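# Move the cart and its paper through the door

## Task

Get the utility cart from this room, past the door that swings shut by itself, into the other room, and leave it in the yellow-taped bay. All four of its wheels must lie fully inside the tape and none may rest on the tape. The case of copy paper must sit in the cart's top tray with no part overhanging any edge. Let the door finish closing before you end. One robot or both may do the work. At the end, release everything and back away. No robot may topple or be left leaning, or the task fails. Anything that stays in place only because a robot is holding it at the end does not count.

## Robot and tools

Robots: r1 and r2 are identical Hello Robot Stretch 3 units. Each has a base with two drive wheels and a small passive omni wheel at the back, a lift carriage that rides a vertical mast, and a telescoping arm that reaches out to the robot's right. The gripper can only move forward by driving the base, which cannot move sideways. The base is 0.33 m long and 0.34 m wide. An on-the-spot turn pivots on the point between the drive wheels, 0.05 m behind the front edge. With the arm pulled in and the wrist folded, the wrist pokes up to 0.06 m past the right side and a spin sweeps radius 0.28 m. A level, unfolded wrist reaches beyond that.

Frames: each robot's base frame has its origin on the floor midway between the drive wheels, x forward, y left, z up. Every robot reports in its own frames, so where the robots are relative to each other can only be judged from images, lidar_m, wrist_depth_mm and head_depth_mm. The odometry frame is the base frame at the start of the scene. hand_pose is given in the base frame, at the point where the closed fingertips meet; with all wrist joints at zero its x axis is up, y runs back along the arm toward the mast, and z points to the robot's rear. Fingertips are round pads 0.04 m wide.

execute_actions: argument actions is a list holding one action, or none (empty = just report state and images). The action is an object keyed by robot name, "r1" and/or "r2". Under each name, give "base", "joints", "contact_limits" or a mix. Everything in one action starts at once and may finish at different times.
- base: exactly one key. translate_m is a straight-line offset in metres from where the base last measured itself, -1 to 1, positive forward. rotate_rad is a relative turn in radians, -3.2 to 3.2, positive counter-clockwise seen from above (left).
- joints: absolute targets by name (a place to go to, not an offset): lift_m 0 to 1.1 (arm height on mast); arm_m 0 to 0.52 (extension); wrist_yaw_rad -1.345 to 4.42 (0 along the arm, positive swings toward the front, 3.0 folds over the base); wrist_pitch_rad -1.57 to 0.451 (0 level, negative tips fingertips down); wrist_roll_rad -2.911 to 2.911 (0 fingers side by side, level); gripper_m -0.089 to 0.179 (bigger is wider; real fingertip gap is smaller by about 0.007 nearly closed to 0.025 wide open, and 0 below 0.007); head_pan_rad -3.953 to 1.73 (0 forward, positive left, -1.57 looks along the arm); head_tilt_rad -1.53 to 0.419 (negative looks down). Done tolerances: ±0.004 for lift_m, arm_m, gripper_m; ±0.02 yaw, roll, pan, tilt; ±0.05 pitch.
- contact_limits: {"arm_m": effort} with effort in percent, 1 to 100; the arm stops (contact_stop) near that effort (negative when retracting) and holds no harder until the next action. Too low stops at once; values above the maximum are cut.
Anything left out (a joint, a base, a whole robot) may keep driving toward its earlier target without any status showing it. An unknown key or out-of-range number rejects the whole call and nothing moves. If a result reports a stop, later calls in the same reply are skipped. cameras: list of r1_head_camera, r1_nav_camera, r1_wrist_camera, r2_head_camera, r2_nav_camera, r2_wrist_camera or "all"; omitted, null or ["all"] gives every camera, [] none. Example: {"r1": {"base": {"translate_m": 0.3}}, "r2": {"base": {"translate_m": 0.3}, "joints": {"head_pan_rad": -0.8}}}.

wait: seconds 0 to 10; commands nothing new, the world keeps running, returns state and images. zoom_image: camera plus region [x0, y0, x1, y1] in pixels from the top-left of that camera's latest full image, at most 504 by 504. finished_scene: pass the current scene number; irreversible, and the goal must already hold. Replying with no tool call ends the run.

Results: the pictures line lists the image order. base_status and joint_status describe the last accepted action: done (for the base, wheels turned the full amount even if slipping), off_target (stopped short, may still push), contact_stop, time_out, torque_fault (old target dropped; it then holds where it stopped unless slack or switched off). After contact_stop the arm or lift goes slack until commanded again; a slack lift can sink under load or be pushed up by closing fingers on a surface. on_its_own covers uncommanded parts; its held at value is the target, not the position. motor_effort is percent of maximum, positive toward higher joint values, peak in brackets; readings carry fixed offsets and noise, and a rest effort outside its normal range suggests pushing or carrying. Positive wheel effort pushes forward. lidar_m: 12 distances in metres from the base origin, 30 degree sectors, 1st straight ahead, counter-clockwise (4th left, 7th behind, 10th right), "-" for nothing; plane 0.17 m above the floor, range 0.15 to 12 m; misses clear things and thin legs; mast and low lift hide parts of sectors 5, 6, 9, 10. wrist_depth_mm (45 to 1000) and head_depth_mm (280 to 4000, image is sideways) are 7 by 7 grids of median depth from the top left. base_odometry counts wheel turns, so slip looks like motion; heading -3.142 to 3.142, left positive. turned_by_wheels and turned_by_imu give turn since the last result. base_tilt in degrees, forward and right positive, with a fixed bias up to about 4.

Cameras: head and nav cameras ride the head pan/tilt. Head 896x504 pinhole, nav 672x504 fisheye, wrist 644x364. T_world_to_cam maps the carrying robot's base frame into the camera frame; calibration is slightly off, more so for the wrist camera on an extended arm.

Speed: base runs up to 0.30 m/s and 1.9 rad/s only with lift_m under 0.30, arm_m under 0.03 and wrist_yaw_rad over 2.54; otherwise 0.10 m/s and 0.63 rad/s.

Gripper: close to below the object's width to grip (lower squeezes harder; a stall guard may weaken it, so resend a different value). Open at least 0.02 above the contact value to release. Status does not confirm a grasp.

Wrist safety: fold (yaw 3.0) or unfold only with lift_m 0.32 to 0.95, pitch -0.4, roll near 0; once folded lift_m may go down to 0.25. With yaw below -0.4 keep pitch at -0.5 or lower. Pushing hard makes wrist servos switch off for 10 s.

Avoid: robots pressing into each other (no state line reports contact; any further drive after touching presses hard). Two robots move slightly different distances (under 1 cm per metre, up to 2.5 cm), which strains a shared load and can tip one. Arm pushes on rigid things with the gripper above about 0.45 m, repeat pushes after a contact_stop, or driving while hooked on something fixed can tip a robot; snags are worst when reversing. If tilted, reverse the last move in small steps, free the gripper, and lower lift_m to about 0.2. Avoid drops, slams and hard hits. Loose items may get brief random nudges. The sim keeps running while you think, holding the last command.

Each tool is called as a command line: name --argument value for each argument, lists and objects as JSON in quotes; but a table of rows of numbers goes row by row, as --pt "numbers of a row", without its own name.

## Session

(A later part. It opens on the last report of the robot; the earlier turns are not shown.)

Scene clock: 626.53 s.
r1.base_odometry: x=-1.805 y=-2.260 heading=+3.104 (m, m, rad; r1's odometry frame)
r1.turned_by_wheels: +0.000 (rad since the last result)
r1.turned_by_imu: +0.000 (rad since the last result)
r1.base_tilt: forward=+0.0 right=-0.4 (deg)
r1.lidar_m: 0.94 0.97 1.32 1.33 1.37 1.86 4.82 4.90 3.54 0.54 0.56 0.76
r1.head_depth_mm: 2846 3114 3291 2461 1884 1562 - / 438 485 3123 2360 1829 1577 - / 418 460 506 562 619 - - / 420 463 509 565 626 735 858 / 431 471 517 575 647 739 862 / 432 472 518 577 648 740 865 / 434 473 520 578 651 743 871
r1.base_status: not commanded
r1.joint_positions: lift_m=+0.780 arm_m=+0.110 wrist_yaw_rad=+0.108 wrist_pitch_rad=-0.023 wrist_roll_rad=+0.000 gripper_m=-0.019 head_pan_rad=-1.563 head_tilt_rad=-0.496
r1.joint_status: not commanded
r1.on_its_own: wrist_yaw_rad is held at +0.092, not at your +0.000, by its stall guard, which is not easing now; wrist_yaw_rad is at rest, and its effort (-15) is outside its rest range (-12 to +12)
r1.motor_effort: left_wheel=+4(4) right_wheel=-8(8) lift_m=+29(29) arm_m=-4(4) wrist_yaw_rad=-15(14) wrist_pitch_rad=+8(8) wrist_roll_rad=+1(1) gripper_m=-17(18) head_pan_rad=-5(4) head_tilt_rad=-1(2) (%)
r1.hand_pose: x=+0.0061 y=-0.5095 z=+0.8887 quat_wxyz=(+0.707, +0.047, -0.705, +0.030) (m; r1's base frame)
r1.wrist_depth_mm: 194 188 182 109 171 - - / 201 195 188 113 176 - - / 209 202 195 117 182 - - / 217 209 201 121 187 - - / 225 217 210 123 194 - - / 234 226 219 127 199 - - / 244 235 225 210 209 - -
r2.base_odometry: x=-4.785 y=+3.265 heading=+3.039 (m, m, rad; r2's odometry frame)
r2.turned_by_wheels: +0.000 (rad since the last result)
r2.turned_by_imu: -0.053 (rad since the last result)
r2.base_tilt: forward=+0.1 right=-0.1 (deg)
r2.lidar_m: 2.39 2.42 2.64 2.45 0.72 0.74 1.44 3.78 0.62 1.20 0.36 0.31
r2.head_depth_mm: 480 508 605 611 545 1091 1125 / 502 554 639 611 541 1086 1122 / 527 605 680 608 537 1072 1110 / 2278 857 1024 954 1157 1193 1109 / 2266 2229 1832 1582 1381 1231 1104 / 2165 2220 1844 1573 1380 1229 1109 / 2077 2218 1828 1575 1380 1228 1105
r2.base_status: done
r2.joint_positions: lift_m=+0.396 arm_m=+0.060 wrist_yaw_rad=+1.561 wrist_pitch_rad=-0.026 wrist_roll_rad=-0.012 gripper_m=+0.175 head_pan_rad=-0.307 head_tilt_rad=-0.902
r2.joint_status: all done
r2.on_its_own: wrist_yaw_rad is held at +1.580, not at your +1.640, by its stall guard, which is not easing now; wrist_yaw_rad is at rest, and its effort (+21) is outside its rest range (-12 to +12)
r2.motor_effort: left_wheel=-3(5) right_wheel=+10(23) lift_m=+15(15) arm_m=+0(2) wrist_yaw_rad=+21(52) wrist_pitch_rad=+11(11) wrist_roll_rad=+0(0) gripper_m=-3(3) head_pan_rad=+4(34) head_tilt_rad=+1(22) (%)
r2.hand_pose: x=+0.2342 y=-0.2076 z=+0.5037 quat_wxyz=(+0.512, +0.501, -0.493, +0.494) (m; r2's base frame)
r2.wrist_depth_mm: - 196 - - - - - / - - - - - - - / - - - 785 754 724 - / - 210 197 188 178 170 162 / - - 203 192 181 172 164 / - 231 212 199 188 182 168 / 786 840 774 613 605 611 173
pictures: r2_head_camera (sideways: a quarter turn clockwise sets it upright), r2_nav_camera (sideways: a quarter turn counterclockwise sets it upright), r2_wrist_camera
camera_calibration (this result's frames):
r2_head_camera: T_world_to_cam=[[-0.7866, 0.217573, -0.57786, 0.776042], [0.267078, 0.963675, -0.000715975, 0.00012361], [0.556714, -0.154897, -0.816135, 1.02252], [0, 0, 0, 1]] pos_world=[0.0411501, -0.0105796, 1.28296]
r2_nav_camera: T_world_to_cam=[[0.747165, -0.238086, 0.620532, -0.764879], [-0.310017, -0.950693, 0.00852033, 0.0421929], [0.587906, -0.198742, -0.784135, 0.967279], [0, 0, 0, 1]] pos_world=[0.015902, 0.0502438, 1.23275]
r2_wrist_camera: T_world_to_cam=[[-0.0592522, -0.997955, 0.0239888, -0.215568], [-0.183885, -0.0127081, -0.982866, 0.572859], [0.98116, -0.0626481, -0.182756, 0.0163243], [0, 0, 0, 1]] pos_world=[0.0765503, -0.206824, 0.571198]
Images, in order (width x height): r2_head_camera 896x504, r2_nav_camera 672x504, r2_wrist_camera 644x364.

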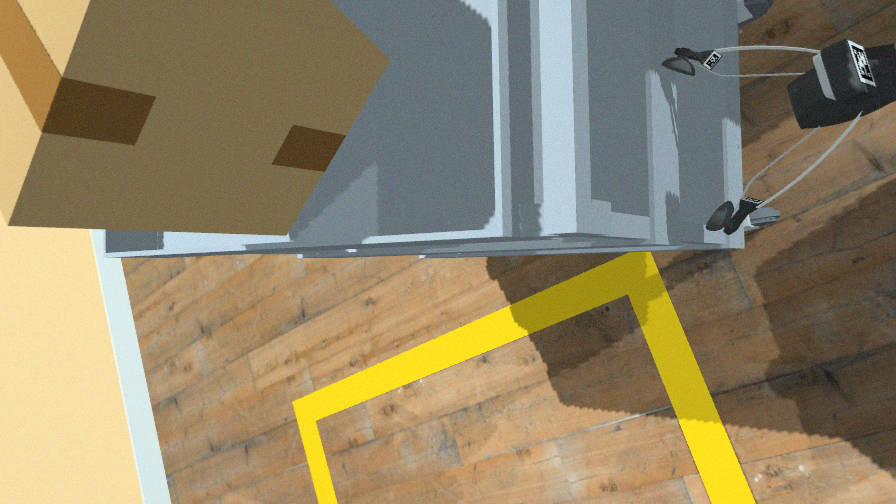

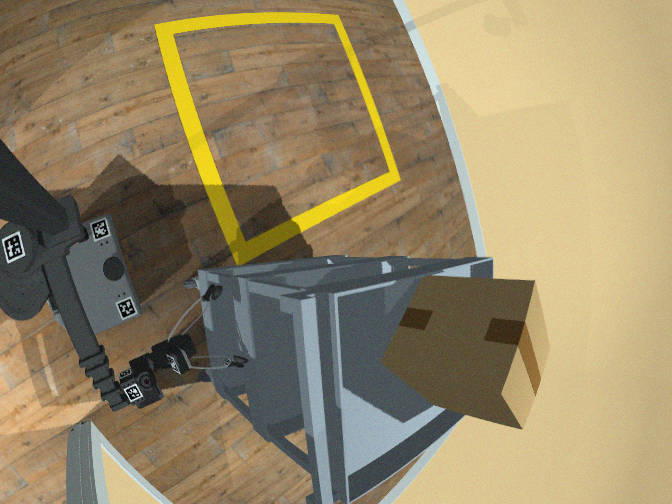

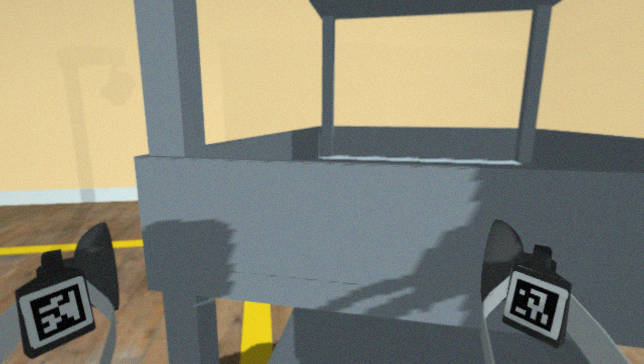

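execute_actions --actions '[{"r2":{"base":{"translate_m":-0.1},"joints":{"arm_m":0.0}}}]' --cameras '[]'

execute_actions --actions '[{"r2":{"joints":{"wrist_yaw_rad":2.3,"gripper_m":0.13,"lift_m":0.52}}}]' --cameras '[]'

execute_actions --actions '[{"r2":{"base":{"rotate_rad":0.65},"joints":{"head_pan_rad":-0.8,"head_tilt_rad":-0.9}}}]' --cameras '["r2_head_camera","r2_nav_camera"]'

Scene clock: 630.23 s.
r1.base_odometry: x=-1.805 y=-2.260 heading=+3.104 (m, m, rad; r1's odometry frame)
r1.turned_by_wheels: +0.000 (rad since the last result)
r1.turned_by_imu: +0.000 (rad since the last result)
r1.base_tilt: forward=+0.0 right=-0.3 (deg)
r1.lidar_m: 0.94 0.97 1.33 1.33 1.37 1.86 4.81 4.90 3.54 0.54 0.56 0.76
r1.head_depth_mm: 2837 3126 3317 2437 1876 1563 - / 438 485 3151 2374 1829 1567 - / 418 461 506 562 620 - - / 420 462 509 564 626 733 859 / 431 471 517 575 645 738 863 / 432 471 520 576 648 741 870 / 433 473 521 578 650 747 871
r1.base_status: not commanded
r1.joint_positions: lift_m=+0.780 arm_m=+0.110 wrist_yaw_rad=+0.108 wrist_pitch_rad=-0.023 wrist_roll_rad=+0.000 gripper_m=-0.019 head_pan_rad=-1.563 head_tilt_rad=-0.496
r1.joint_status: not commanded
r1.on_its_own: wrist_yaw_rad is held at +0.092, not at your +0.000, by its stall guard, which is not easing now; wrist_yaw_rad is at rest, and its effort (-16) is outside its rest range (-12 to +12)
r1.motor_effort: left_wheel=+4(4) right_wheel=-8(8) lift_m=+29(29) arm_m=-4(4) wrist_yaw_rad=-16(15) wrist_pitch_rad=+8(8) wrist_roll_rad=+1(1) gripper_m=-18(17) head_pan_rad=-4(4) head_tilt_rad=-1(2) (%)
r1.hand_pose: x=+0.0061 y=-0.5095 z=+0.8887 quat_wxyz=(+0.707, +0.047, -0.705, +0.030) (m; r1's base frame)
r1.wrist_depth_mm: 193 188 182 108 171 - - / 201 194 188 113 176 - - / 209 201 195 117 181 - - / 216 209 202 121 188 - - / 224 218 210 123 193 - - / 234 226 219 127 199 - - / 243 236 225 211 209 - -
r2.base_odometry: x=-4.686 y=+3.255 heading=+3.039 (m, m, rad; r2's odometry frame)
r2.turned_by_wheels: +0.000 (rad since the last result)
r2.turned_by_imu: +0.001 (rad since the last result)
r2.base_tilt: forward=+0.2 right=-0.1 (deg)
r2.lidar_m: 2.49 2.52 2.64 2.35 0.66 0.69 1.41 3.81 0.57 0.92 0.47 0.40
r2.head_depth_mm: 525 646 712 586 916 1180 1108 / 541 616 694 584 913 1196 1125 / 587 675 711 580 912 1195 1124 / 657 769 727 564 912 1212 1106 / 2369 2207 1848 1585 1379 1227 1110 / 2273 2217 1837 1581 1384 1228 1106 / 2175 2204 1836 1578 1381 1226 1103
r2.base_status: done
r2.joint_positions: lift_m=+0.396 arm_m=+0.001 wrist_yaw_rad=+1.577 wrist_pitch_rad=-0.025 wrist_roll_rad=-0.012 gripper_m=+0.175 head_pan_rad=-0.307 head_tilt_rad=-0.902
r2.joint_status: all done
r2.on_its_own: wrist_yaw_rad is held at +1.580, not at your +1.640, by its stall guard, which is not easing now
r2.motor_effort: left_wheel=+2(8) right_wheel=+0(6) lift_m=+15(15) arm_m=-1(1) wrist_yaw_rad=+1(21) wrist_pitch_rad=+11(11) wrist_roll_rad=+0(0) gripper_m=+0(3) head_pan_rad=+2(4) head_tilt_rad=+1(1) (%)
r2.hand_pose: x=+0.2342 y=-0.1445 z=+0.5038 quat_wxyz=(+0.508, +0.505, -0.489, +0.498) (m; r2's base frame)
r2.wrist_depth_mm: - - - - 784 798 - / - - - - - - - / - - - 669 876 827 - / - - - 305 288 273 260 / - - - 316 297 277 267 / - - - 789 835 - - / 803 869 858 608 643 611 873
pictures: none
No camera images: the call's "cameras" was empty. Leave "cameras" out to get every camera's image.

Scene clock: 632.20 s.
r1.base_odometry: x=-1.805 y=-2.260 heading=+3.104 (m, m, rad; r1's odometry frame)
r1.turned_by_wheels: +0.000 (rad since the last result)
r1.turned_by_imu: +0.000 (rad since the last result)
r1.base_tilt: forward=+0.1 right=-0.3 (deg)
r1.lidar_m: 0.94 0.97 1.32 1.33 1.38 1.87 4.80 4.90 3.55 0.54 0.56 0.76
r1.head_depth_mm: 2859 3093 3310 2449 1874 1561 - / 438 486 3155 2347 1838 1579 - / 418 461 507 562 619 - - / 420 463 508 563 626 736 858 / 431 470 518 574 647 738 862 / 433 472 519 577 649 740 866 / 433 473 520 579 651 747 873
r1.base_status: not commanded
r1.joint_positions: lift_m=+0.780 arm_m=+0.110 wrist_yaw_rad=+0.108 wrist_pitch_rad=-0.023 wrist_roll_rad=+0.000 gripper_m=-0.019 head_pan_rad=-1.563 head_tilt_rad=-0.496
r1.joint_status: not commanded
r1.on_its_own: wrist_yaw_rad is held at +0.092, not at your +0.000, by its stall guard, which is not easing now; wrist_yaw_rad is at rest, and its effort (-15) is outside its rest range (-12 to +12)
r1.motor_effort: left_wheel=+4(4) right_wheel=-8(8) lift_m=+29(29) arm_m=-4(4) wrist_yaw_rad=-15(14) wrist_pitch_rad=+8(7) wrist_roll_rad=+1(2) gripper_m=-17(17) head_pan_rad=-4(4) head_tilt_rad=-2(1) (%)
r1.hand_pose: x=+0.0061 y=-0.5095 z=+0.8887 quat_wxyz=(+0.707, +0.047, -0.705, +0.030) (m; r1's base frame)
r1.wrist_depth_mm: 194 188 182 109 171 - - / 200 194 189 113 176 - - / 208 203 195 117 181 - - / 216 209 202 121 188 - - / 224 218 210 123 194 - - / 234 226 219 127 199 - - / 244 235 225 211 209 - -
r2.base_odometry: x=-4.686 y=+3.255 heading=+3.039 (m, m, rad; r2's odometry frame)
r2.turned_by_wheels: +0.000 (rad since the last result)
r2.turned_by_imu: +0.000 (rad since the last result)
r2.base_tilt: forward=+0.1 right=-0.1 (deg)
r2.lidar_m: 2.49 2.52 2.64 2.35 0.66 0.69 1.41 3.80 0.57 0.93 0.47 0.40
r2.head_depth_mm: 526 647 715 587 914 1179 1109 / 542 616 693 584 914 1194 1108 / 586 674 711 580 915 1197 1129 / 656 769 728 565 912 1190 1109 / 2353 2228 1836 1579 1384 1230 1107 / 2268 2208 1853 1576 1384 1232 1118 / 2171 2207 1832 1580 1382 1227 1105
r2.base_status: not commanded
r2.joint_positions: lift_m=+0.519 arm_m=+0.001 wrist_yaw_rad=+2.297 wrist_pitch_rad=-0.024 wrist_roll_rad=-0.012 gripper_m=+0.130 head_pan_rad=-0.307 head_tilt_rad=-0.902
r2.joint_status: all done
r2.motor_effort: left_wheel=+1(1) right_wheel=-1(0) lift_m=+48(49) arm_m=-2(1) wrist_yaw_rad=+4(5) wrist_pitch_rad=+10(11) wrist_roll_rad=+0(0) gripper_m=+0(100) head_pan_rad=+3(3) head_tilt_rad=+1(0) (%)
r2.hand_pose: x=+0.1698 y=+0.0236 z=+0.6277 quat_wxyz=(+0.300, +0.645, -0.280, +0.645) (m; r2's base frame)
r2.wrist_depth_mm: - - - - - - - / - - - - - - - / - - - - - - - / - - - - - - - / - - - - - - - / - - - - - - - / - - - - - - 275
pictures: none
No camera images: the call's "cameras" was empty. Leave "cameras" out to get every camera's image.

Scene clock: 634.20 s.
r1.base_odometry: x=-1.805 y=-2.260 heading=+3.104 (m, m, rad; r1's odometry frame)
r1.turned_by_wheels: +0.000 (rad since the last result)
r1.turned_by_imu: +0.000 (rad since the last result)
r1.base_tilt: forward=+0.1 right=-0.4 (deg)
r1.lidar_m: 0.94 0.97 1.32 1.33 1.37 1.87 4.80 4.87 3.55 0.54 0.56 0.76
r1.head_depth_mm: 2866 3070 3314 2449 1883 1569 - / 437 486 3118 2358 1835 1577 - / 418 462 507 561 619 - - / 420 463 509 564 626 732 858 / 431 469 516 575 646 738 861 / 432 471 519 576 649 743 869 / 434 473 521 579 652 744 872
r1.base_status: not commanded
r1.joint_positions: lift_m=+0.780 arm_m=+0.110 wrist_yaw_rad=+0.108 wrist_pitch_rad=-0.023 wrist_roll_rad=+0.000 gripper_m=-0.019 head_pan_rad=-1.563 head_tilt_rad=-0.496
r1.joint_status: not commanded
r1.on_its_own: wrist_yaw_rad is held at +0.092, not at your +0.000, by its stall guard, which is not easing now; wrist_yaw_rad is at rest, and its effort (-15) is outside its rest range (-12 to +12)
r1.motor_effort: left_wheel=+4(4) right_wheel=-8(8) lift_m=+29(29) arm_m=-4(4) wrist_yaw_rad=-15(15) wrist_pitch_rad=+8(8) wrist_roll_rad=+1(1) gripper_m=-17(17) head_pan_rad=-4(4) head_tilt_rad=-2(2) (%)
r1.hand_pose: x=+0.0061 y=-0.5095 z=+0.8887 quat_wxyz=(+0.707, +0.047, -0.705, +0.030) (m; r1's base frame)
r1.wrist_depth_mm: 194 189 182 109 171 - - / 201 195 189 113 176 - - / 209 202 195 116 182 - - / 216 210 201 121 188 - - / 225 218 209 123 193 - - / 233 226 219 127 199 - - / 244 234 225 210 209 - -
r2.base_odometry: x=-4.686 y=+3.255 heading=-2.595 (m, m, rad; r2's odometry frame)
r2.turned_by_wheels: +0.650 (rad since the last result)
r2.turned_by_imu: +0.650 (rad since the last result)
r2.base_tilt: forward=+0.2 right=-0.1 (deg)
r2.lidar_m: 2.60 2.52 1.24 0.66 0.74 6.30 0.64 0.57 1.41 0.44 0.40 2.50
r2.head_depth_mm: 561 625 680 548 884 1146 1119 / 624 698 713 559 898 1178 - / 2362 2154 1073 565 879 1175 1138 / 2337 2220 1843 1587 1385 1234 1140 / 2255 2213 1846 1578 1385 1230 1106 / 2223 2216 1841 1587 1386 1231 1105 / 2157 2212 1839 1572 1378 1227 1103
r2.base_status: done
r2.joint_positions: lift_m=+0.519 arm_m=+0.001 wrist_yaw_rad=+2.297 wrist_pitch_rad=-0.024 wrist_roll_rad=-0.012 gripper_m=+0.130 head_pan_rad=-0.793 head_tilt_rad=-0.902
r2.joint_status: all done
r2.motor_effort: left_wheel=-1(6) right_wheel=+1(7) lift_m=+47(47) arm_m=-1(1) wrist_yaw_rad=+1(3) wrist_pitch_rad=+10(10) wrist_roll_rad=+0(0) gripper_m=-1(1) head_pan_rad=-3(32) head_tilt_rad=+1(0) (%)
r2.hand_pose: x=+0.1698 y=+0.0236 z=+0.6277 quat_wxyz=(+0.300, +0.645, -0.280, +0.645) (m; r2's base frame)
r2.wrist_depth_mm: - - - - - - - / - - - - - - - / - - - - - - - / - - - - - - - / 983 - - - - - - / 951 - - - - - - / 880 - - - - - -
pictures: r2_head_camera (sideways: a quarter turn clockwise sets it upright), r2_nav_camera (sideways: a quarter turn counterclockwise sets it upright)
camera_calibration (this result's frames):
r2_head_camera: T_world_to_cam=[[-0.593999, 0.559649, -0.577892, 0.774908], [0.686118, 0.72749, -0.000717389, -0.0024307], [0.420009, -0.396928, -0.816113, 1.02333], [0, 0, 0, 1]] pos_world=[0.0321561, -0.025721, 1.28296]
r2_nav_camera: T_world_to_cam=[[0.549547, -0.559376, 0.620562, -0.763713], [-0.718029, -0.695961, 0.00852002, 0.0446822], [0.427121, -0.450264, -0.784111, 0.968228], [0, 0, 0, 1]] pos_world=[0.0382287, 0.0398527, 1.23275]
Images, in order (width x height): r2_head_camera 896x504, r2_nav_camera 672x504.

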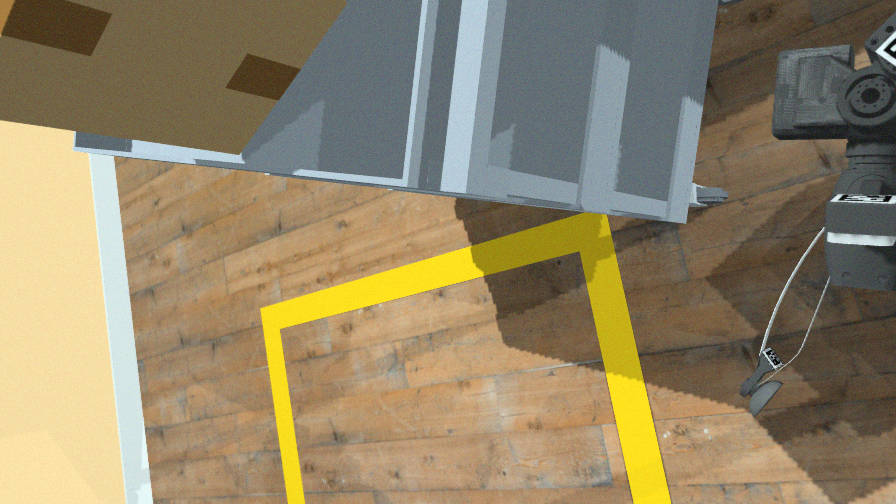

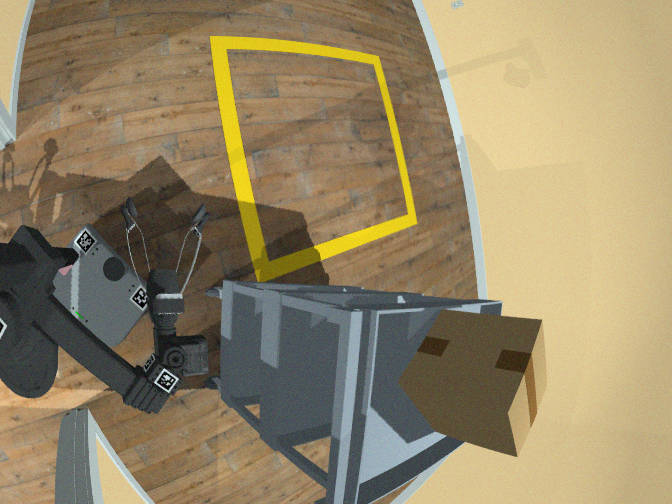

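execute_actions --actions '[{"r2":{"base":{"rotate_rad":0.25}}}]' --cameras '[]'

execute_actions --actions '[{"r2":{"base":{"translate_m":0.68},"joints":{"head_pan_rad":-1.57}},"r1":{"joints":{"gripper_m":0.15,"wrist_yaw_rad":0.1}}}]' --cameras '["r1_nav_camera","r1_wrist_camera","r2_head_camera","r2_nav_camera"]'

Scene clock: 635.80 s.
r1.base_odometry: x=-1.805 y=-2.260 heading=+3.104 (m, m, rad; r1's odometry frame)
r1.turned_by_wheels: +0.000 (rad since the last result)
r1.turned_by_imu: +0.000 (rad since the last result)
r1.base_tilt: forward=+0.1 right=-0.3 (deg)
r1.lidar_m: 0.94 0.98 1.32 1.33 1.37 1.86 4.82 4.88 3.53 0.54 0.56 0.76
r1.head_depth_mm: 2865 3102 3275 2471 1888 1565 - / 439 485 3142 2355 1828 1577 - / 418 461 507 561 617 - - / 420 463 509 564 626 734 857 / 431 470 518 575 646 739 862 / 432 471 519 576 650 741 867 / 433 472 520 579 652 745 871
r1.base_status: not commanded
r1.joint_positions: lift_m=+0.780 arm_m=+0.110 wrist_yaw_rad=+0.108 wrist_pitch_rad=-0.023 wrist_roll_rad=+0.000 gripper_m=-0.019 head_pan_rad=-1.563 head_tilt_rad=-0.496
r1.joint_status: not commanded
r1.on_its_own: wrist_yaw_rad is held at +0.092, not at your +0.000, by its stall guard, which is not easing now; wrist_yaw_rad is at rest, and its effort (-14) is outside its rest range (-12 to +12)
r1.motor_effort: left_wheel=+4(4) right_wheel=-8(8) lift_m=+29(29) arm_m=-4(4) wrist_yaw_rad=-14(14) wrist_pitch_rad=+8(8) wrist_roll_rad=+1(1) gripper_m=-19(18) head_pan_rad=-4(4) head_tilt_rad=-1(1) (%)
r1.hand_pose: x=+0.0061 y=-0.5095 z=+0.8887 quat_wxyz=(+0.707, +0.047, -0.705, +0.030) (m; r1's base frame)
r1.wrist_depth_mm: 194 188 182 109 171 - - / 201 195 189 113 176 - - / 209 202 195 117 182 - - / 217 209 201 121 188 - - / 224 218 210 123 193 - - / 234 226 218 127 199 - - / 244 236 224 211 210 - -
r2.base_odometry: x=-4.686 y=+3.255 heading=-2.345 (m, m, rad; r2's odometry frame)
r2.turned_by_wheels: +0.250 (rad since the last result)
r2.turned_by_imu: +0.250 (rad since the last result)
r2.base_tilt: forward=+0.1 right=-0.1 (deg)
r2.lidar_m: 2.82 2.44 0.66 0.66 1.05 4.64 0.57 0.69 0.51 0.41 0.40 2.50
r2.head_depth_mm: 2253 2245 1729 544 865 1072 1117 / 2248 2233 1845 1586 850 1117 - / 2264 2213 1849 1585 1383 1213 1140 / 2249 2209 1841 1593 1384 1233 1139 / 2254 2210 1836 1588 1384 1225 1104 / 2274 2204 1833 1576 1383 1230 1105 / 2273 2211 1841 1579 1382 1233 1108
r2.base_status: done
r2.joint_positions: lift_m=+0.519 arm_m=+0.001 wrist_yaw_rad=+2.297 wrist_pitch_rad=-0.024 wrist_roll_rad=-0.012 gripper_m=+0.130 head_pan_rad=-0.793 head_tilt_rad=-0.902
r2.joint_status: not commanded
r2.motor_effort: left_wheel=-1(6) right_wheel=+2(6) lift_m=+47(48) arm_m=-2(1) wrist_yaw_rad=+3(2) wrist_pitch_rad=+10(10) wrist_roll_rad=+0(0) gripper_m=+0(1) head_pan_rad=-4(4) head_tilt_rad=+1(1) (%)
r2.hand_pose: x=+0.1698 y=+0.0236 z=+0.6277 quat_wxyz=(+0.300, +0.645, -0.280, +0.645) (m; r2's base frame)
r2.wrist_depth_mm: 625 992 - - - - - / 635 997 - - - - - / 629 964 - - - - - / 615 - - - - - - / 609 891 - - - - - / 596 - - - - - - / 595 963 - - - - -
pictures: none
No camera images: the call's "cameras" was empty. Leave "cameras" out to get every camera's image.

Scene clock: 643.53 s.
r1.base_odometry: x=-1.805 y=-2.260 heading=+3.104 (m, m, rad; r1's odometry frame)
r1.turned_by_wheels: +0.000 (rad since the last result)
r1.turned_by_imu: +0.000 (rad since the last result)
r1.base_tilt: forward=+0.1 right=-0.4 (deg)
r1.lidar_m: 0.94 0.97 1.32 1.33 1.37 1.87 4.81 4.91 3.54 3.39 1.36 0.98
r1.head_depth_mm: 2844 3145 3309 2443 1886 1569 - / 2833 3106 3324 2466 1928 1573 - / 2832 3133 3333 2495 1897 - - / 2863 3123 3314 2510 1915 1546 1294 / 2872 3136 3350 2529 1991 1544 1294 / 2876 3137 3319 2545 1930 1555 1307 / 2609 2601 2567 2419 1929 1556 1306
r1.base_status: not commanded
r1.joint_positions: lift_m=+0.780 arm_m=+0.110 wrist_yaw_rad=+0.102 wrist_pitch_rad=-0.023 wrist_roll_rad=+0.000 gripper_m=+0.150 head_pan_rad=-1.563 head_tilt_rad=-0.496
r1.joint_status: all done
r1.motor_effort: left_wheel=+1(4) right_wheel=-1(8) lift_m=+29(29) arm_m=-3(4) wrist_yaw_rad=-2(13) wrist_pitch_rad=+8(8) wrist_roll_rad=+1(1) gripper_m=-1(92) head_pan_rad=-5(5) head_tilt_rad=-1(2) (%)
r1.hand_pose: x=+0.0045 y=-0.5097 z=+0.8888 quat_wxyz=(+0.707, +0.044, -0.705, +0.028) (m; r1's base frame)
r1.wrist_depth_mm: - - - - - - - / - - - - - - - / 986 - - - - - - / - - - - - - - / - - - - - - - / - - - - - - - / 966 - - - - - -
r2.base_odometry: x=-5.161 y=+2.769 heading=-2.345 (m, m, rad; r2's odometry frame)
r2.turned_by_wheels: +0.000 (rad since the last result)
r2.turned_by_imu: +0.004 (rad since the last result)
r2.base_tilt: forward=+0.1 right=-0.1 (deg)
r2.lidar_m: 2.24 1.95 1.62 0.95 0.81 0.89 1.04 0.65 0.69 2.31 2.01 2.01
r2.head_depth_mm: 2697 2091 1129 1373 1338 1235 1112 / 2754 2220 1852 1515 1378 1255 - / 2625 2206 1850 1584 1389 1248 - / 2490 2205 1831 1582 1384 1271 - / 2278 2215 1841 1587 1383 1228 1140 / 2115 2207 1841 1582 1385 1232 1101 / 1958 2110 1825 1571 1384 1226 1104
r2.base_status: done
r2.joint_positions: lift_m=+0.519 arm_m=+0.001 wrist_yaw_rad=+2.297 wrist_pitch_rad=-0.024 wrist_roll_rad=-0.012 gripper_m=+0.130 head_pan_rad=-1.563 head_tilt_rad=-0.902
r2.joint_status: all done
r2.motor_effort: left_wheel=-1(4) right_wheel=+1(4) lift_m=+48(48) arm_m=-1(1) wrist_yaw_rad=+3(3) wrist_pitch_rad=+10(10) wrist_roll_rad=+0(0) gripper_m=+0(0) head_pan_rad=-3(39) head_tilt_rad=+1(1) (%)
r2.hand_pose: x=+0.1698 y=+0.0236 z=+0.6277 quat_wxyz=(+0.300, +0.645, -0.280, +0.645) (m; r2's base frame)
r2.wrist_depth_mm: - - - - - - - / - - - - - - - / - - - - - - - / - - - - - - - / - - - - - - - / - - - - - - - / - - - - - - -
pictures: r1_nav_camera (sideways: a quarter turn counterclockwise sets it upright), r1_wrist_camera, r2_head_camera (sideways: a quarter turn clockwise sets it upright), r2_nav_camera (sideways: a quarter turn counterclockwise sets it upright)
camera_calibration (this result's frames):
r1_nav_camera: T_world_to_cam=[[0.0491386, -0.442377, 0.895482, -1.12744], [-0.998784, -0.0253709, 0.0422737, 0.00939849], [0.00401825, -0.89647, -0.443085, 0.537578], [0, 0, 0, 1]] pos_world=[0.0626279, -0.0165929, 1.2474]
r1_wrist_camera: T_world_to_cam=[[-0.990138, -0.129374, -0.053758, -0.00344793], [0.0257456, 0.209153, -0.977544, 1.0127], [0.137713, -0.969287, -0.20376, -0.146198], [0, 0, 0, 1]] pos_world=[-0.00935316, -0.353963, 0.959982]
r2_head_camera: T_world_to_cam=[[-0.0367222, 0.815287, -0.577892, 0.771508], [0.99901, 0.044489, -0.000717394, -0.00433934], [0.0251249, -0.577346, -0.816113, 1.02573], [0, 0, 0, 1]] pos_world=[0.00689503, -0.0366041, 1.28296]
r2_nav_camera: T_world_to_cam=[[0.00500494, -0.784141, 0.620562, -0.760391], [-0.999964, 0.000360195, 0.00852002, 0.046402], [-0.00690442, -0.620582, -0.784111, 0.970876], [0, 0, 0, 1]] pos_world=[0.0569093, 0.00623705, 1.23275]
Images, in order (width x height): r1_nav_camera 672x504, r1_wrist_camera 644x364, r2_head_camera 896x504, r2_nav_camera 672x504.

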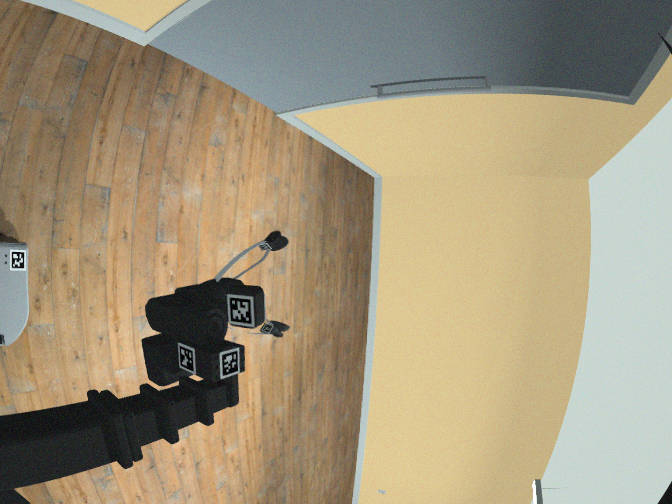

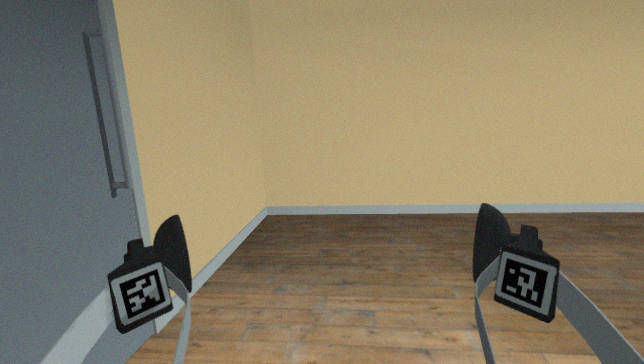

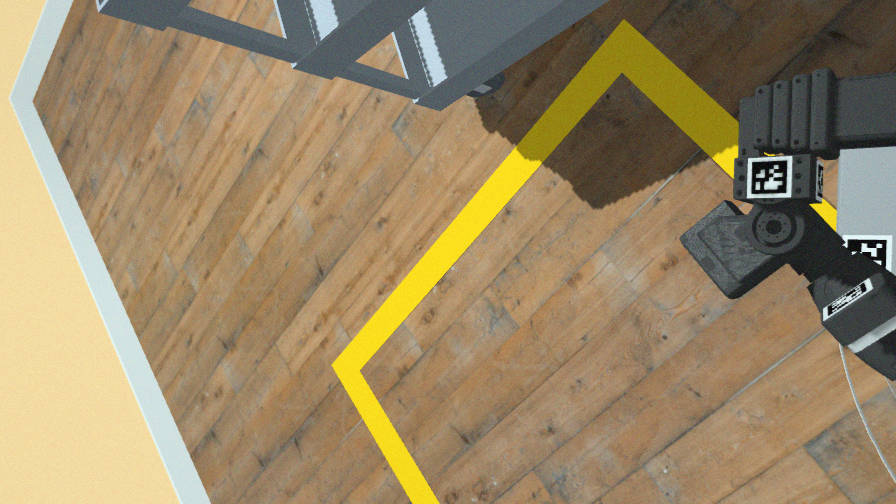

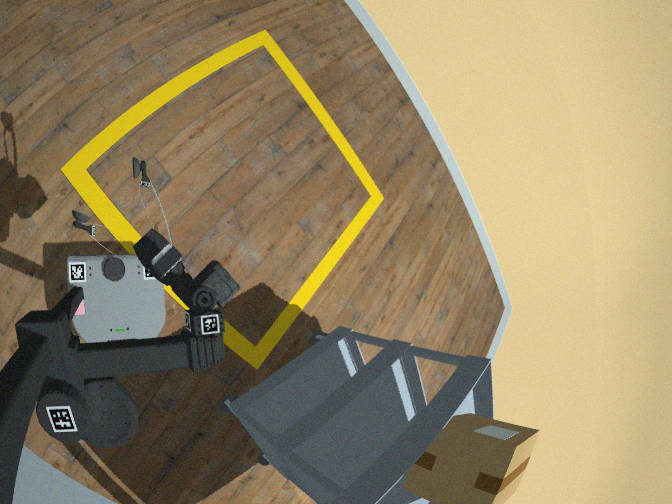

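execute_actions --actions '[{"r2":{"base":{"rotate_rad":-0.94},"joints":{"wrist_yaw_rad":0.0}},"r1":{"joints":{"arm_m":0.0}}}]' --cameras '[]'

execute_actions --actions '[{"r2":{"base":{"translate_m":0.58},"joints":{"arm_m":0.25}}}]' --cameras '["r2_head_camera","r2_wrist_camera"]'

Scene clock: 646.53 s.
r1.base_odometry: x=-1.805 y=-2.260 heading=+3.104 (m, m, rad; r1's odometry frame)
r1.turned_by_wheels: +0.000 (rad since the last result)
r1.turned_by_imu: +0.000 (rad since the last result)
r1.base_tilt: forward=+0.1 right=-0.4 (deg)
r1.lidar_m: 0.94 0.97 1.32 1.33 1.37 1.87 4.82 4.91 3.55 3.39 1.35 0.98
r1.head_depth_mm: 2846 3115 3279 2469 1869 1531 1271 / 2854 3120 3279 2451 1889 1530 1310 / 2853 3090 3298 2498 1899 1537 1363 / 2846 3109 3337 2497 1903 1543 1324 / 2881 3149 3373 2519 1928 1573 1296 / 2886 3124 3278 2530 1933 1547 1297 / 2614 2579 2564 2440 1938 1568 1305
r1.base_status: not commanded
r1.joint_positions: lift_m=+0.780 arm_m=+0.000 wrist_yaw_rad=+0.101 wrist_pitch_rad=-0.022 wrist_roll_rad=+0.000 gripper_m=+0.150 head_pan_rad=-1.563 head_tilt_rad=-0.496
r1.joint_status: all done
r1.motor_effort: left_wheel=+1(0) right_wheel=-1(1) lift_m=+29(29) arm_m=-3(5) wrist_yaw_rad=+0(2) wrist_pitch_rad=+7(8) wrist_roll_rad=+1(1) gripper_m=+0(1) head_pan_rad=-4(4) head_tilt_rad=-1(1) (%)
r1.hand_pose: x=+0.0042 y=-0.3997 z=+0.8889 quat_wxyz=(+0.707, +0.044, -0.705, +0.028) (m; r1's base frame)
r1.wrist_depth_mm: - - - - - - - / - - - - - - - / 997 - - - - - - / - - - - - - - / 991 - - - - - - / - - - - - - - / 947 - - - - - -
r2.base_odometry: x=-5.161 y=+2.769 heading=+2.998 (m, m, rad; r2's odometry frame)
r2.turned_by_wheels: -0.940 (rad since the last result)
r2.turned_by_imu: -0.939 (rad since the last result)
r2.base_tilt: forward=+0.2 right=-0.1 (deg)
r2.lidar_m: 2.01 2.03 2.14 1.95 1.40 0.89 0.81 0.90 1.10 0.65 0.72 2.21
r2.head_depth_mm: 1724 1799 1774 1583 1382 1231 1109 / 2179 2135 1845 1576 1388 1246 - / 987 858 1810 1561 1384 1256 - / 1008 852 1091 1239 1336 1228 1124 / 994 850 1146 1316 1356 1229 1102 / 744 793 1166 1346 1376 1226 1105 / 704 769 1173 1370 1381 1225 1103
r2.base_status: done
r2.joint_positions: lift_m=+0.519 arm_m=+0.001 wrist_yaw_rad=+0.003 wrist_pitch_rad=-0.024 wrist_roll_rad=-0.012 gripper_m=+0.130 head_pan_rad=-1.563 head_tilt_rad=-0.902
r2.joint_status: all done
r2.motor_effort: left_wheel=+2(7) right_wheel=-2(6) lift_m=+48(48) arm_m=-1(1) wrist_yaw_rad=-4(6) wrist_pitch_rad=+10(10) wrist_roll_rad=+0(0) gripper_m=-1(1) head_pan_rad=-4(4) head_tilt_rad=+1(1) (%)
r2.hand_pose: x=-0.0208 y=-0.4017 z=+0.6277 quat_wxyz=(+0.711, +0.010, -0.703, -0.008) (m; r2's base frame)
r2.wrist_depth_mm: 428 404 388 498 - - 790 / - 788 775 823 - - 795 / - - - - - - 824 / - 938 902 - - - 827 / 497 476 454 877 - - 836 / - - 462 975 - 939 810 / - 802 827 915 - - 828
pictures: none
No camera images: the call's "cameras" was empty. Leave "cameras" out to get every camera's image.

Scene clock: 653.33 s.
r1.base_odometry: x=-1.805 y=-2.260 heading=+3.104 (m, m, rad; r1's odometry frame)
r1.turned_by_wheels: +0.000 (rad since the last result)
r1.turned_by_imu: +0.001 (rad since the last result)
r1.base_tilt: forward=+0.0 right=-0.4 (deg)
r1.lidar_m: 0.94 0.97 1.32 1.33 1.37 1.86 4.81 4.87 3.53 3.38 1.35 0.98
r1.head_depth_mm: 2827 3102 3305 2441 1884 1524 1279 / 2841 3115 3321 2444 1887 1526 1311 / 2887 3101 3356 2462 1897 1540 1371 / 2859 3152 3350 2496 1906 1540 1322 / 2868 3096 3320 2528 1916 1573 1298 / 2880 3134 3325 2522 1925 1547 1290 / 2596 2595 2603 2408 1932 1575 1302
r1.base_status: not commanded
r1.joint_positions: lift_m=+0.780 arm_m=+0.000 wrist_yaw_rad=+0.101 wrist_pitch_rad=-0.022 wrist_roll_rad=+0.000 gripper_m=+0.150 head_pan_rad=-1.563 head_tilt_rad=-0.496
r1.joint_status: not commanded
r1.motor_effort: left_wheel=+1(1) right_wheel=-1(1) lift_m=+29(29) arm_m=-3(3) wrist_yaw_rad=-1(1) wrist_pitch_rad=+8(7) wrist_roll_rad=+1(1) gripper_m=+0(0) head_pan_rad=-4(4) head_tilt_rad=-1(2) (%)
r1.hand_pose: x=+0.0042 y=-0.3997 z=+0.8889 quat_wxyz=(+0.707, +0.044, -0.705, +0.028) (m; r1's base frame)
r1.wrist_depth_mm: - - - - - - - / - - - - - - - / 992 - - - - - - / - - - - - - - / - - - - - - - / - - - - - - - / 950 - - - - - -
r2.base_odometry: x=-5.735 y=+2.852 heading=+2.999 (m, m, rad; r2's odometry frame)
r2.turned_by_wheels: +0.000 (rad since the last result)
r2.turned_by_imu: +0.002 (rad since the last result)
r2.base_tilt: forward=+0.2 right=-0.1 (deg)
r2.lidar_m: 1.43 1.44 1.78 2.04 2.06 1.53 1.40 1.48 0.77 0.76 2.44 1.57
r2.head_depth_mm: 721 775 1173 1328 1340 1239 1110 / 811 812 1171 1344 1362 1248 - / 997 831 1169 1409 1333 1230 1141 / 2490 2088 1754 1544 1365 1230 1128 / 2457 2222 1841 1568 1384 1227 1105 / 2440 2209 1844 1579 1385 1224 1109 / 2416 2204 1848 1574 1381 1230 1106
r2.base_status: done
r2.joint_positions: lift_m=+0.519 arm_m=+0.250 wrist_yaw_rad=+0.002 wrist_pitch_rad=-0.024 wrist_roll_rad=-0.012 gripper_m=+0.130 head_pan_rad=-1.563 head_tilt_rad=-0.902
r2.joint_status: all done
r2.motor_effort: left_wheel=+1(6) right_wheel=-1(5) lift_m=+48(48) arm_m=+4(3) wrist_yaw_rad=-3(3) wrist_pitch_rad=+10(10) wrist_roll_rad=+0(0) gripper_m=-1(0) head_pan_rad=-2(4) head_tilt_rad=+1(0) (%)
r2.hand_pose: x=-0.0210 y=-0.6502 z=+0.6277 quat_wxyz=(+0.711, +0.010, -0.703, -0.008) (m; r2's base frame)
r2.wrist_depth_mm: - - - 283 319 317 319 / - - - 500 - - - / - - - 705 - - - / - - - 728 - - - / - - - 530 623 628 628 / - - - 314 301 467 442 / - - - 318 303 292 276
pictures: r2_head_camera (sideways: a quarter turn clockwise sets it upright), r2_wrist_camera
camera_calibration (this result's frames):
r2_head_camera: T_world_to_cam=[[-0.0366856, 0.815288, -0.577892, 0.771508], [0.999012, 0.0444441, -0.000717389, -0.00433936], [0.025099, -0.577347, -0.816113, 1.02573], [0, 0, 0, 1]] pos_world=[0.00689339, -0.0366041, 1.28296]
r2_wrist_camera: T_world_to_cam=[[-0.998562, 0.0479753, 0.0239112, -0.0149908], [-0.0147836, 0.182292, -0.983133, 0.772753], [-0.051525, -0.982073, -0.181321, -0.358789], [0, 0, 0, 1]] pos_world=[-0.0220318, -0.492504, 0.695021]
Images, in order (width x height): r2_head_camera 896x504, r2_wrist_camera 644x364.

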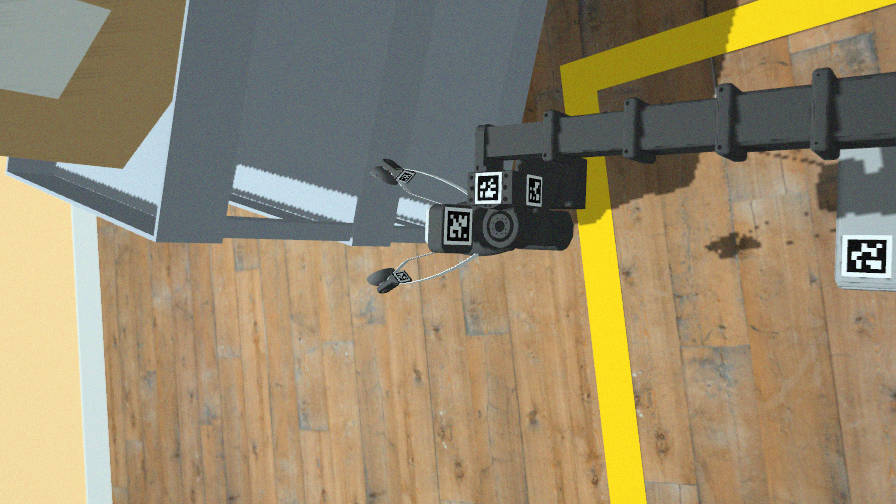

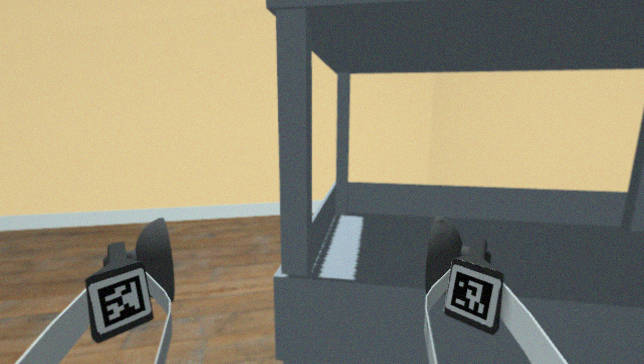

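execute_actions --actions '[{"r2":{"joints":{"arm_m":0.45}}}]' --cameras '["r2_wrist_camera"]'

Scene clock: 656.13 s.
r1.base_odometry: x=-1.805 y=-2.260 heading=+3.104 (m, m, rad; r1's odometry frame)
r1.turned_by_wheels: +0.000 (rad since the last result)
r1.turned_by_imu: +0.000 (rad since the last result)
r1.base_tilt: forward=+0.1 right=-0.5 (deg)
r1.lidar_m: 0.94 0.97 1.32 1.32 1.37 1.86 4.82 4.90 3.53 3.39 1.35 0.98
r1.head_depth_mm: 2835 3090 3276 2466 1880 1518 1283 / 2820 3069 3293 2474 1899 1532 1317 / 2825 3123 3319 2476 1902 1540 1367 / 2862 3102 3348 2476 1914 1546 1329 / 2873 3105 3381 2515 1917 1564 1293 / 2907 3180 3344 2539 1939 1547 1304 / 2598 2596 2610 2441 1937 1562 1306
r1.base_status: not commanded
r1.joint_positions: lift_m=+0.780 arm_m=+0.000 wrist_yaw_rad=+0.101 wrist_pitch_rad=-0.022 wrist_roll_rad=+0.000 gripper_m=+0.150 head_pan_rad=-1.563 head_tilt_rad=-0.496
r1.joint_status: not commanded
r1.motor_effort: left_wheel=+1(0) right_wheel=-1(1) lift_m=+29(29) arm_m=-3(4) wrist_yaw_rad=-1(1) wrist_pitch_rad=+8(8) wrist_roll_rad=+1(1) gripper_m=-1(0) head_pan_rad=-5(4) head_tilt_rad=+0(1) (%)
r1.hand_pose: x=+0.0042 y=-0.3997 z=+0.8889 quat_wxyz=(+0.707, +0.044, -0.705, +0.028) (m; r1's base frame)
r1.wrist_depth_mm: - - - - - - - / - - - - - - - / - - - - - - - / - - - - - - - / 992 - - - - - - / 987 - - - - - - / 967 - - - - - -
r2.base_odometry: x=-5.735 y=+2.852 heading=+2.999 (m, m, rad; r2's odometry frame)
r2.turned_by_wheels: +0.000 (rad since the last result)
r2.turned_by_imu: +0.001 (rad since the last result)
r2.base_tilt: forward=+0.2 right=+0.0 (deg)
r2.lidar_m: 1.43 1.44 1.78 2.04 2.06 1.53 1.40 1.48 0.77 0.76 2.45 1.57
r2.head_depth_mm: 722 775 1177 1319 1338 1231 1112 / 812 811 1175 1346 1359 1233 - / 995 831 1207 1339 1387 1227 1143 / 2488 2093 1801 1553 1383 1232 1131 / 2477 2215 1844 1580 1383 1233 1104 / 2441 2193 1839 1583 1380 1230 1104 / 2416 2207 1842 1574 1377 1228 1113
r2.base_status: not commanded
r2.joint_positions: lift_m=+0.519 arm_m=+0.450 wrist_yaw_rad=+0.002 wrist_pitch_rad=-0.024 wrist_roll_rad=-0.012 gripper_m=+0.130 head_pan_rad=-1.563 head_tilt_rad=-0.902
r2.joint_status: all done
r2.motor_effort: left_wheel=+1(1) right_wheel=-1(1) lift_m=+47(48) arm_m=+4(4) wrist_yaw_rad=-2(3) wrist_pitch_rad=+10(10) wrist_roll_rad=+0(0) gripper_m=+0(0) head_pan_rad=-6(3) head_tilt_rad=+1(0) (%)
r2.hand_pose: x=-0.0210 y=-0.8502 z=+0.6277 quat_wxyz=(+0.711, +0.010, -0.703, -0.008) (m; r2's base frame)
r2.wrist_depth_mm: - - 87 97 320 319 322 / - - 90 100 - - - / - - 93 104 - - - / - - 96 108 - - - / - - 99 112 539 523 503 / - - - 116 436 462 436 / - 992 955 120 334 317 335
pictures: r2_wrist_camera
camera_calibration (this result's frames):
r2_wrist_camera: T_world_to_cam=[[-0.99856, 0.048025, 0.0239111, -0.00536587], [-0.0147744, 0.182293, -0.983133, 0.809212], [-0.0515737, -0.982071, -0.181321, -0.555208], [0, 0, 0, 1]] pos_world=[-0.0220366, -0.692509, 0.695021]
Images, in order (width x height): r2_wrist_camera 644x364.

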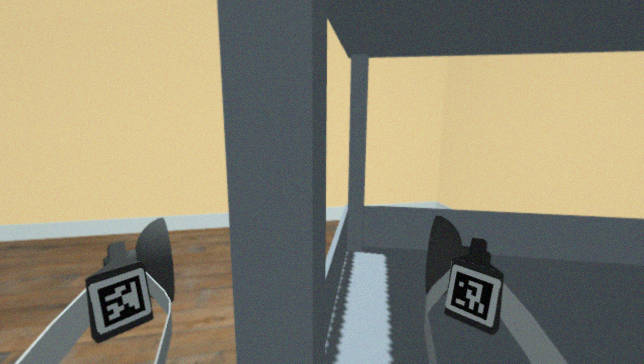

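execute_actions --actions '[{"r2":{"joints":{"gripper_m":0.0}}}]' --cameras '[]'

execute_actions --actions '[{"r2":{"joints":{"arm_m":0.02},"contact_limits":{"arm_m":24}}}]' --cameras '["r2_head_camera","r2_nav_camera","r2_wrist_camera"]'

Scene clock: 658.17 s.
r1.base_odometry: x=-1.805 y=-2.260 heading=+3.104 (m, m, rad; r1's odometry frame)
r1.turned_by_wheels: +0.000 (rad since the last result)
r1.turned_by_imu: +0.000 (rad since the last result)
r1.base_tilt: forward=+0.1 right=-0.4 (deg)
r1.lidar_m: 0.94 0.97 1.32 1.33 1.37 1.86 4.82 4.91 3.55 3.37 1.35 0.98
r1.head_depth_mm: 2876 3080 3323 2445 1887 1528 1281 / 2868 3091 3323 2460 1879 1526 1310 / 2898 3099 3341 2484 1898 1536 1370 / 2875 3137 3357 2495 1910 1540 1316 / 2860 3112 3358 2531 1926 1570 1296 / 2869 3131 3322 2526 1931 1556 1297 / 2613 2587 2593 2420 1925 1566 1301
r1.base_status: not commanded
r1.joint_positions: lift_m=+0.780 arm_m=+0.000 wrist_yaw_rad=+0.101 wrist_pitch_rad=-0.022 wrist_roll_rad=+0.000 gripper_m=+0.150 head_pan_rad=-1.563 head_tilt_rad=-0.496
r1.joint_status: not commanded
r1.motor_effort: left_wheel=+0(1) right_wheel=-1(1) lift_m=+29(29) arm_m=-4(4) wrist_yaw_rad=-1(1) wrist_pitch_rad=+7(7) wrist_roll_rad=+1(1) gripper_m=+1(1) head_pan_rad=-5(4) head_tilt_rad=-2(1) (%)
r1.hand_pose: x=+0.0042 y=-0.3997 z=+0.8889 quat_wxyz=(+0.707, +0.044, -0.705, +0.028) (m; r1's base frame)
r1.wrist_depth_mm: - - - - - - - / - - - - - - - / - - - - - - - / - - - - - - - / 994 - - - - - - / - - - - - - - / 959 - - - - - -
r2.base_odometry: x=-5.735 y=+2.852 heading=+2.999 (m, m, rad; r2's odometry frame)
r2.turned_by_wheels: +0.001 (rad since the last result)
r2.turned_by_imu: +0.001 (rad since the last result)
r2.base_tilt: forward=+0.2 right=+0.0 (deg)
r2.lidar_m: 1.43 1.44 1.78 2.04 2.06 1.52 1.39 1.48 0.77 0.76 2.44 1.57
r2.head_depth_mm: 724 774 1173 1322 1341 1233 1104 / 813 813 1175 1347 1362 1236 - / 996 832 1202 1337 1379 1229 1143 / 2498 2103 1795 1549 1382 1233 1132 / 2467 2201 1842 1574 1379 1233 1105 / 2448 2204 1834 1575 1382 1224 1107 / 2414 2205 1832 1574 1375 1230 1109
r2.base_status: not commanded
r2.joint_positions: lift_m=+0.519 arm_m=+0.450 wrist_yaw_rad=+0.019 wrist_pitch_rad=-0.024 wrist_roll_rad=-0.012 gripper_m=+0.001 head_pan_rad=-1.563 head_tilt_rad=-0.902
r2.joint_status: all done
r2.on_its_own: wrist_yaw_rad is at rest, and its effort (-23) is outside its rest range (-12 to +12)
r2.motor_effort: left_wheel=+11(11) right_wheel=-17(17) lift_m=+48(48) arm_m=+3(4) wrist_yaw_rad=-23(24) wrist_pitch_rad=+10(10) wrist_roll_rad=+0(0) gripper_m=-28(99) head_pan_rad=-4(5) head_tilt_rad=+1(1) (%)
r2.hand_pose: x=-0.0166 y=-0.8502 z=+0.6277 quat_wxyz=(+0.711, +0.016, -0.703, -0.002) (m; r2's base frame)
r2.wrist_depth_mm: - - - 85 323 321 319 / - - - 88 - - - / - - - 91 - - - / - - - 95 - - - / - - - 96 537 520 497 / - - 102 100 459 438 431 / - - 994 105 333 333 332
pictures: none
No camera images: the call's "cameras" was empty. Leave "cameras" out to get every camera's image.

Scene clock: 662.53 s.
r1.base_odometry: x=-1.805 y=-2.260 heading=+3.104 (m, m, rad; r1's odometry frame)
r1.turned_by_wheels: +0.000 (rad since the last result)
r1.turned_by_imu: +0.000 (rad since the last result)
r1.base_tilt: forward=+0.1 right=-0.4 (deg)
r1.lidar_m: 0.94 0.97 1.32 1.33 1.37 1.86 4.81 4.87 3.55 3.38 1.36 0.98
r1.head_depth_mm: 2845 3098 3308 2452 1874 1529 1278 / 2849 3089 3326 2474 1877 1541 1317 / 2838 3076 3342 2499 1896 1532 1371 / 2847 3135 3313 2512 1908 1546 1323 / 2870 3165 3327 2506 1914 1571 1299 / 2892 3132 3300 2535 1928 1559 1293 / 2608 2583 2580 2434 1927 1561 1311
r1.base_status: not commanded
r1.joint_positions: lift_m=+0.780 arm_m=+0.000 wrist_yaw_rad=+0.101 wrist_pitch_rad=-0.022 wrist_roll_rad=+0.000 gripper_m=+0.150 head_pan_rad=-1.563 head_tilt_rad=-0.496
r1.joint_status: not commanded
r1.motor_effort: left_wheel=+1(1) right_wheel=-1(1) lift_m=+29(29) arm_m=-3(3) wrist_yaw_rad=-2(1) wrist_pitch_rad=+7(7) wrist_roll_rad=+1(1) gripper_m=+0(0) head_pan_rad=-5(5) head_tilt_rad=-1(1) (%)
r1.hand_pose: x=+0.0042 y=-0.3997 z=+0.8889 quat_wxyz=(+0.707, +0.044, -0.705, +0.028) (m; r1's base frame)
r1.wrist_depth_mm: - - - - - - - / - - - - - - - / - - - - - - - / - - - - - - - / 995 - - - - - - / - - - - - - - / 950 - - - - - -
r2.base_odometry: x=-5.735 y=+2.852 heading=+2.999 (m, m, rad; r2's odometry frame)
r2.turned_by_wheels: -0.001 (rad since the last result)
r2.turned_by_imu: +0.000 (rad since the last result)
r2.base_tilt: forward=+0.2 right=+0.0 (deg)
r2.lidar_m: 1.43 1.43 1.78 2.04 2.06 1.54 1.39 1.48 0.44 0.38 2.44 1.57
r2.head_depth_mm: 498 551 624 986 1276 1230 1109 / 502 570 664 949 1171 1250 - / 516 588 679 617 922 1232 - / 520 607 686 644 863 1224 1123 / 2407 820 726 1048 1332 1227 1106 / 2435 827 1764 1581 1380 1229 1106 / 2422 2208 1840 1572 1371 1236 1102
r2.base_status: not commanded
r2.joint_positions: lift_m=+0.519 arm_m=+0.021 wrist_yaw_rad=+0.000 wrist_pitch_rad=-0.025 wrist_roll_rad=-0.012 gripper_m=+0.004 head_pan_rad=-1.563 head_tilt_rad=-0.901
r2.joint_status: all done
r2.motor_effort: left_wheel=+2(11) right_wheel=-1(18) lift_m=+47(48) arm_m=-4(10) wrist_yaw_rad=+0(22) wrist_pitch_rad=+10(10) wrist_roll_rad=+0(0) gripper_m=-18(28) head_pan_rad=-2(3) head_tilt_rad=+0(0) (%)
r2.contact_limits: arm_m 24 (drawing in: default 14, maximum 24; extending or still: default 22, maximum 35)
r2.hand_pose: x=-0.0214 y=-0.4212 z=+0.6277 quat_wxyz=(+0.711, +0.009, -0.703, -0.009) (m; r2's base frame)
r2.wrist_depth_mm: - 424 321 117 316 314 313 / - - - 120 767 - - / - - - 125 - - - / - - - 129 799 - - / - - 559 132 630 621 531 / - - 316 136 454 436 361 / - - 303 144 335 257 341
pictures: r2_head_camera (sideways: a quarter turn clockwise sets it upright), r2_nav_camera (sideways: a quarter turn counterclockwise sets it upright), r2_wrist_camera
camera_calibration (this result's frames):
r2_head_camera: T_world_to_cam=[[-0.0365292, 0.814727, -0.578693, 0.772551], [0.99902, 0.044257, -0.000753485, -0.00429242], [0.0249973, -0.578154, -0.815545, 1.025], [0, 0, 0, 1]] pos_world=[0.0068867, -0.0366228, 1.283]
r2_nav_camera: T_world_to_cam=[[0.0048188, -0.783532, 0.621333, -0.761394], [-0.999964, 0.000600062, 0.00851201, 0.0464124], [-0.00704227, -0.621351, -0.783501, 0.970083], [0, 0, 0, 1]] pos_world=[0.0569113, 0.00615732, 1.23274]
r2_wrist_camera: T_world_to_cam=[[-0.998473, 0.0497091, 0.0241115, -0.0258159], [-0.0146489, 0.1826, -0.983078, 0.731027], [-0.0532707, -0.98193, -0.181593, -0.133721], [0, 0, 0, 1]] pos_world=[-0.0221911, -0.263507, 0.694996]
Images, in order (width x height): r2_head_camera 896x504, r2_nav_camera 672x504, r2_wrist_camera 644x364.

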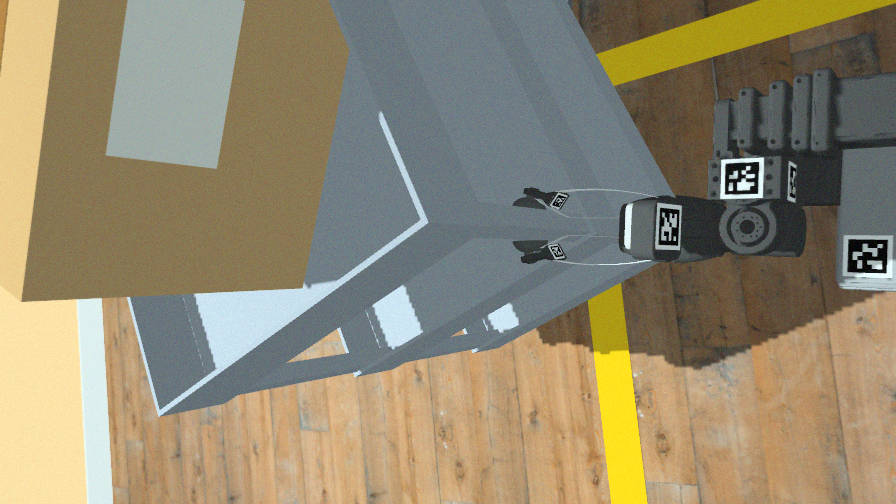

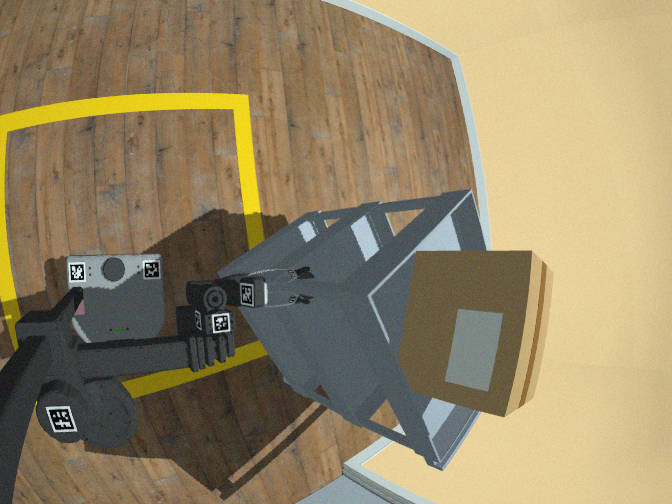

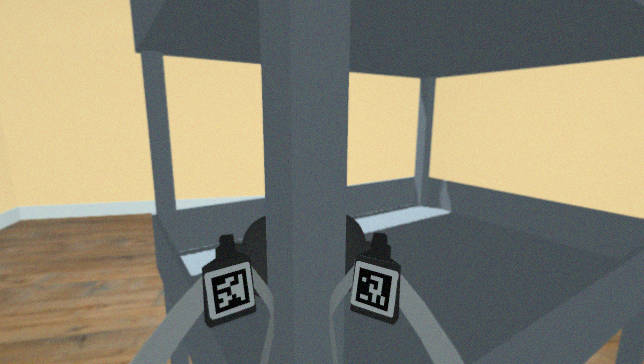

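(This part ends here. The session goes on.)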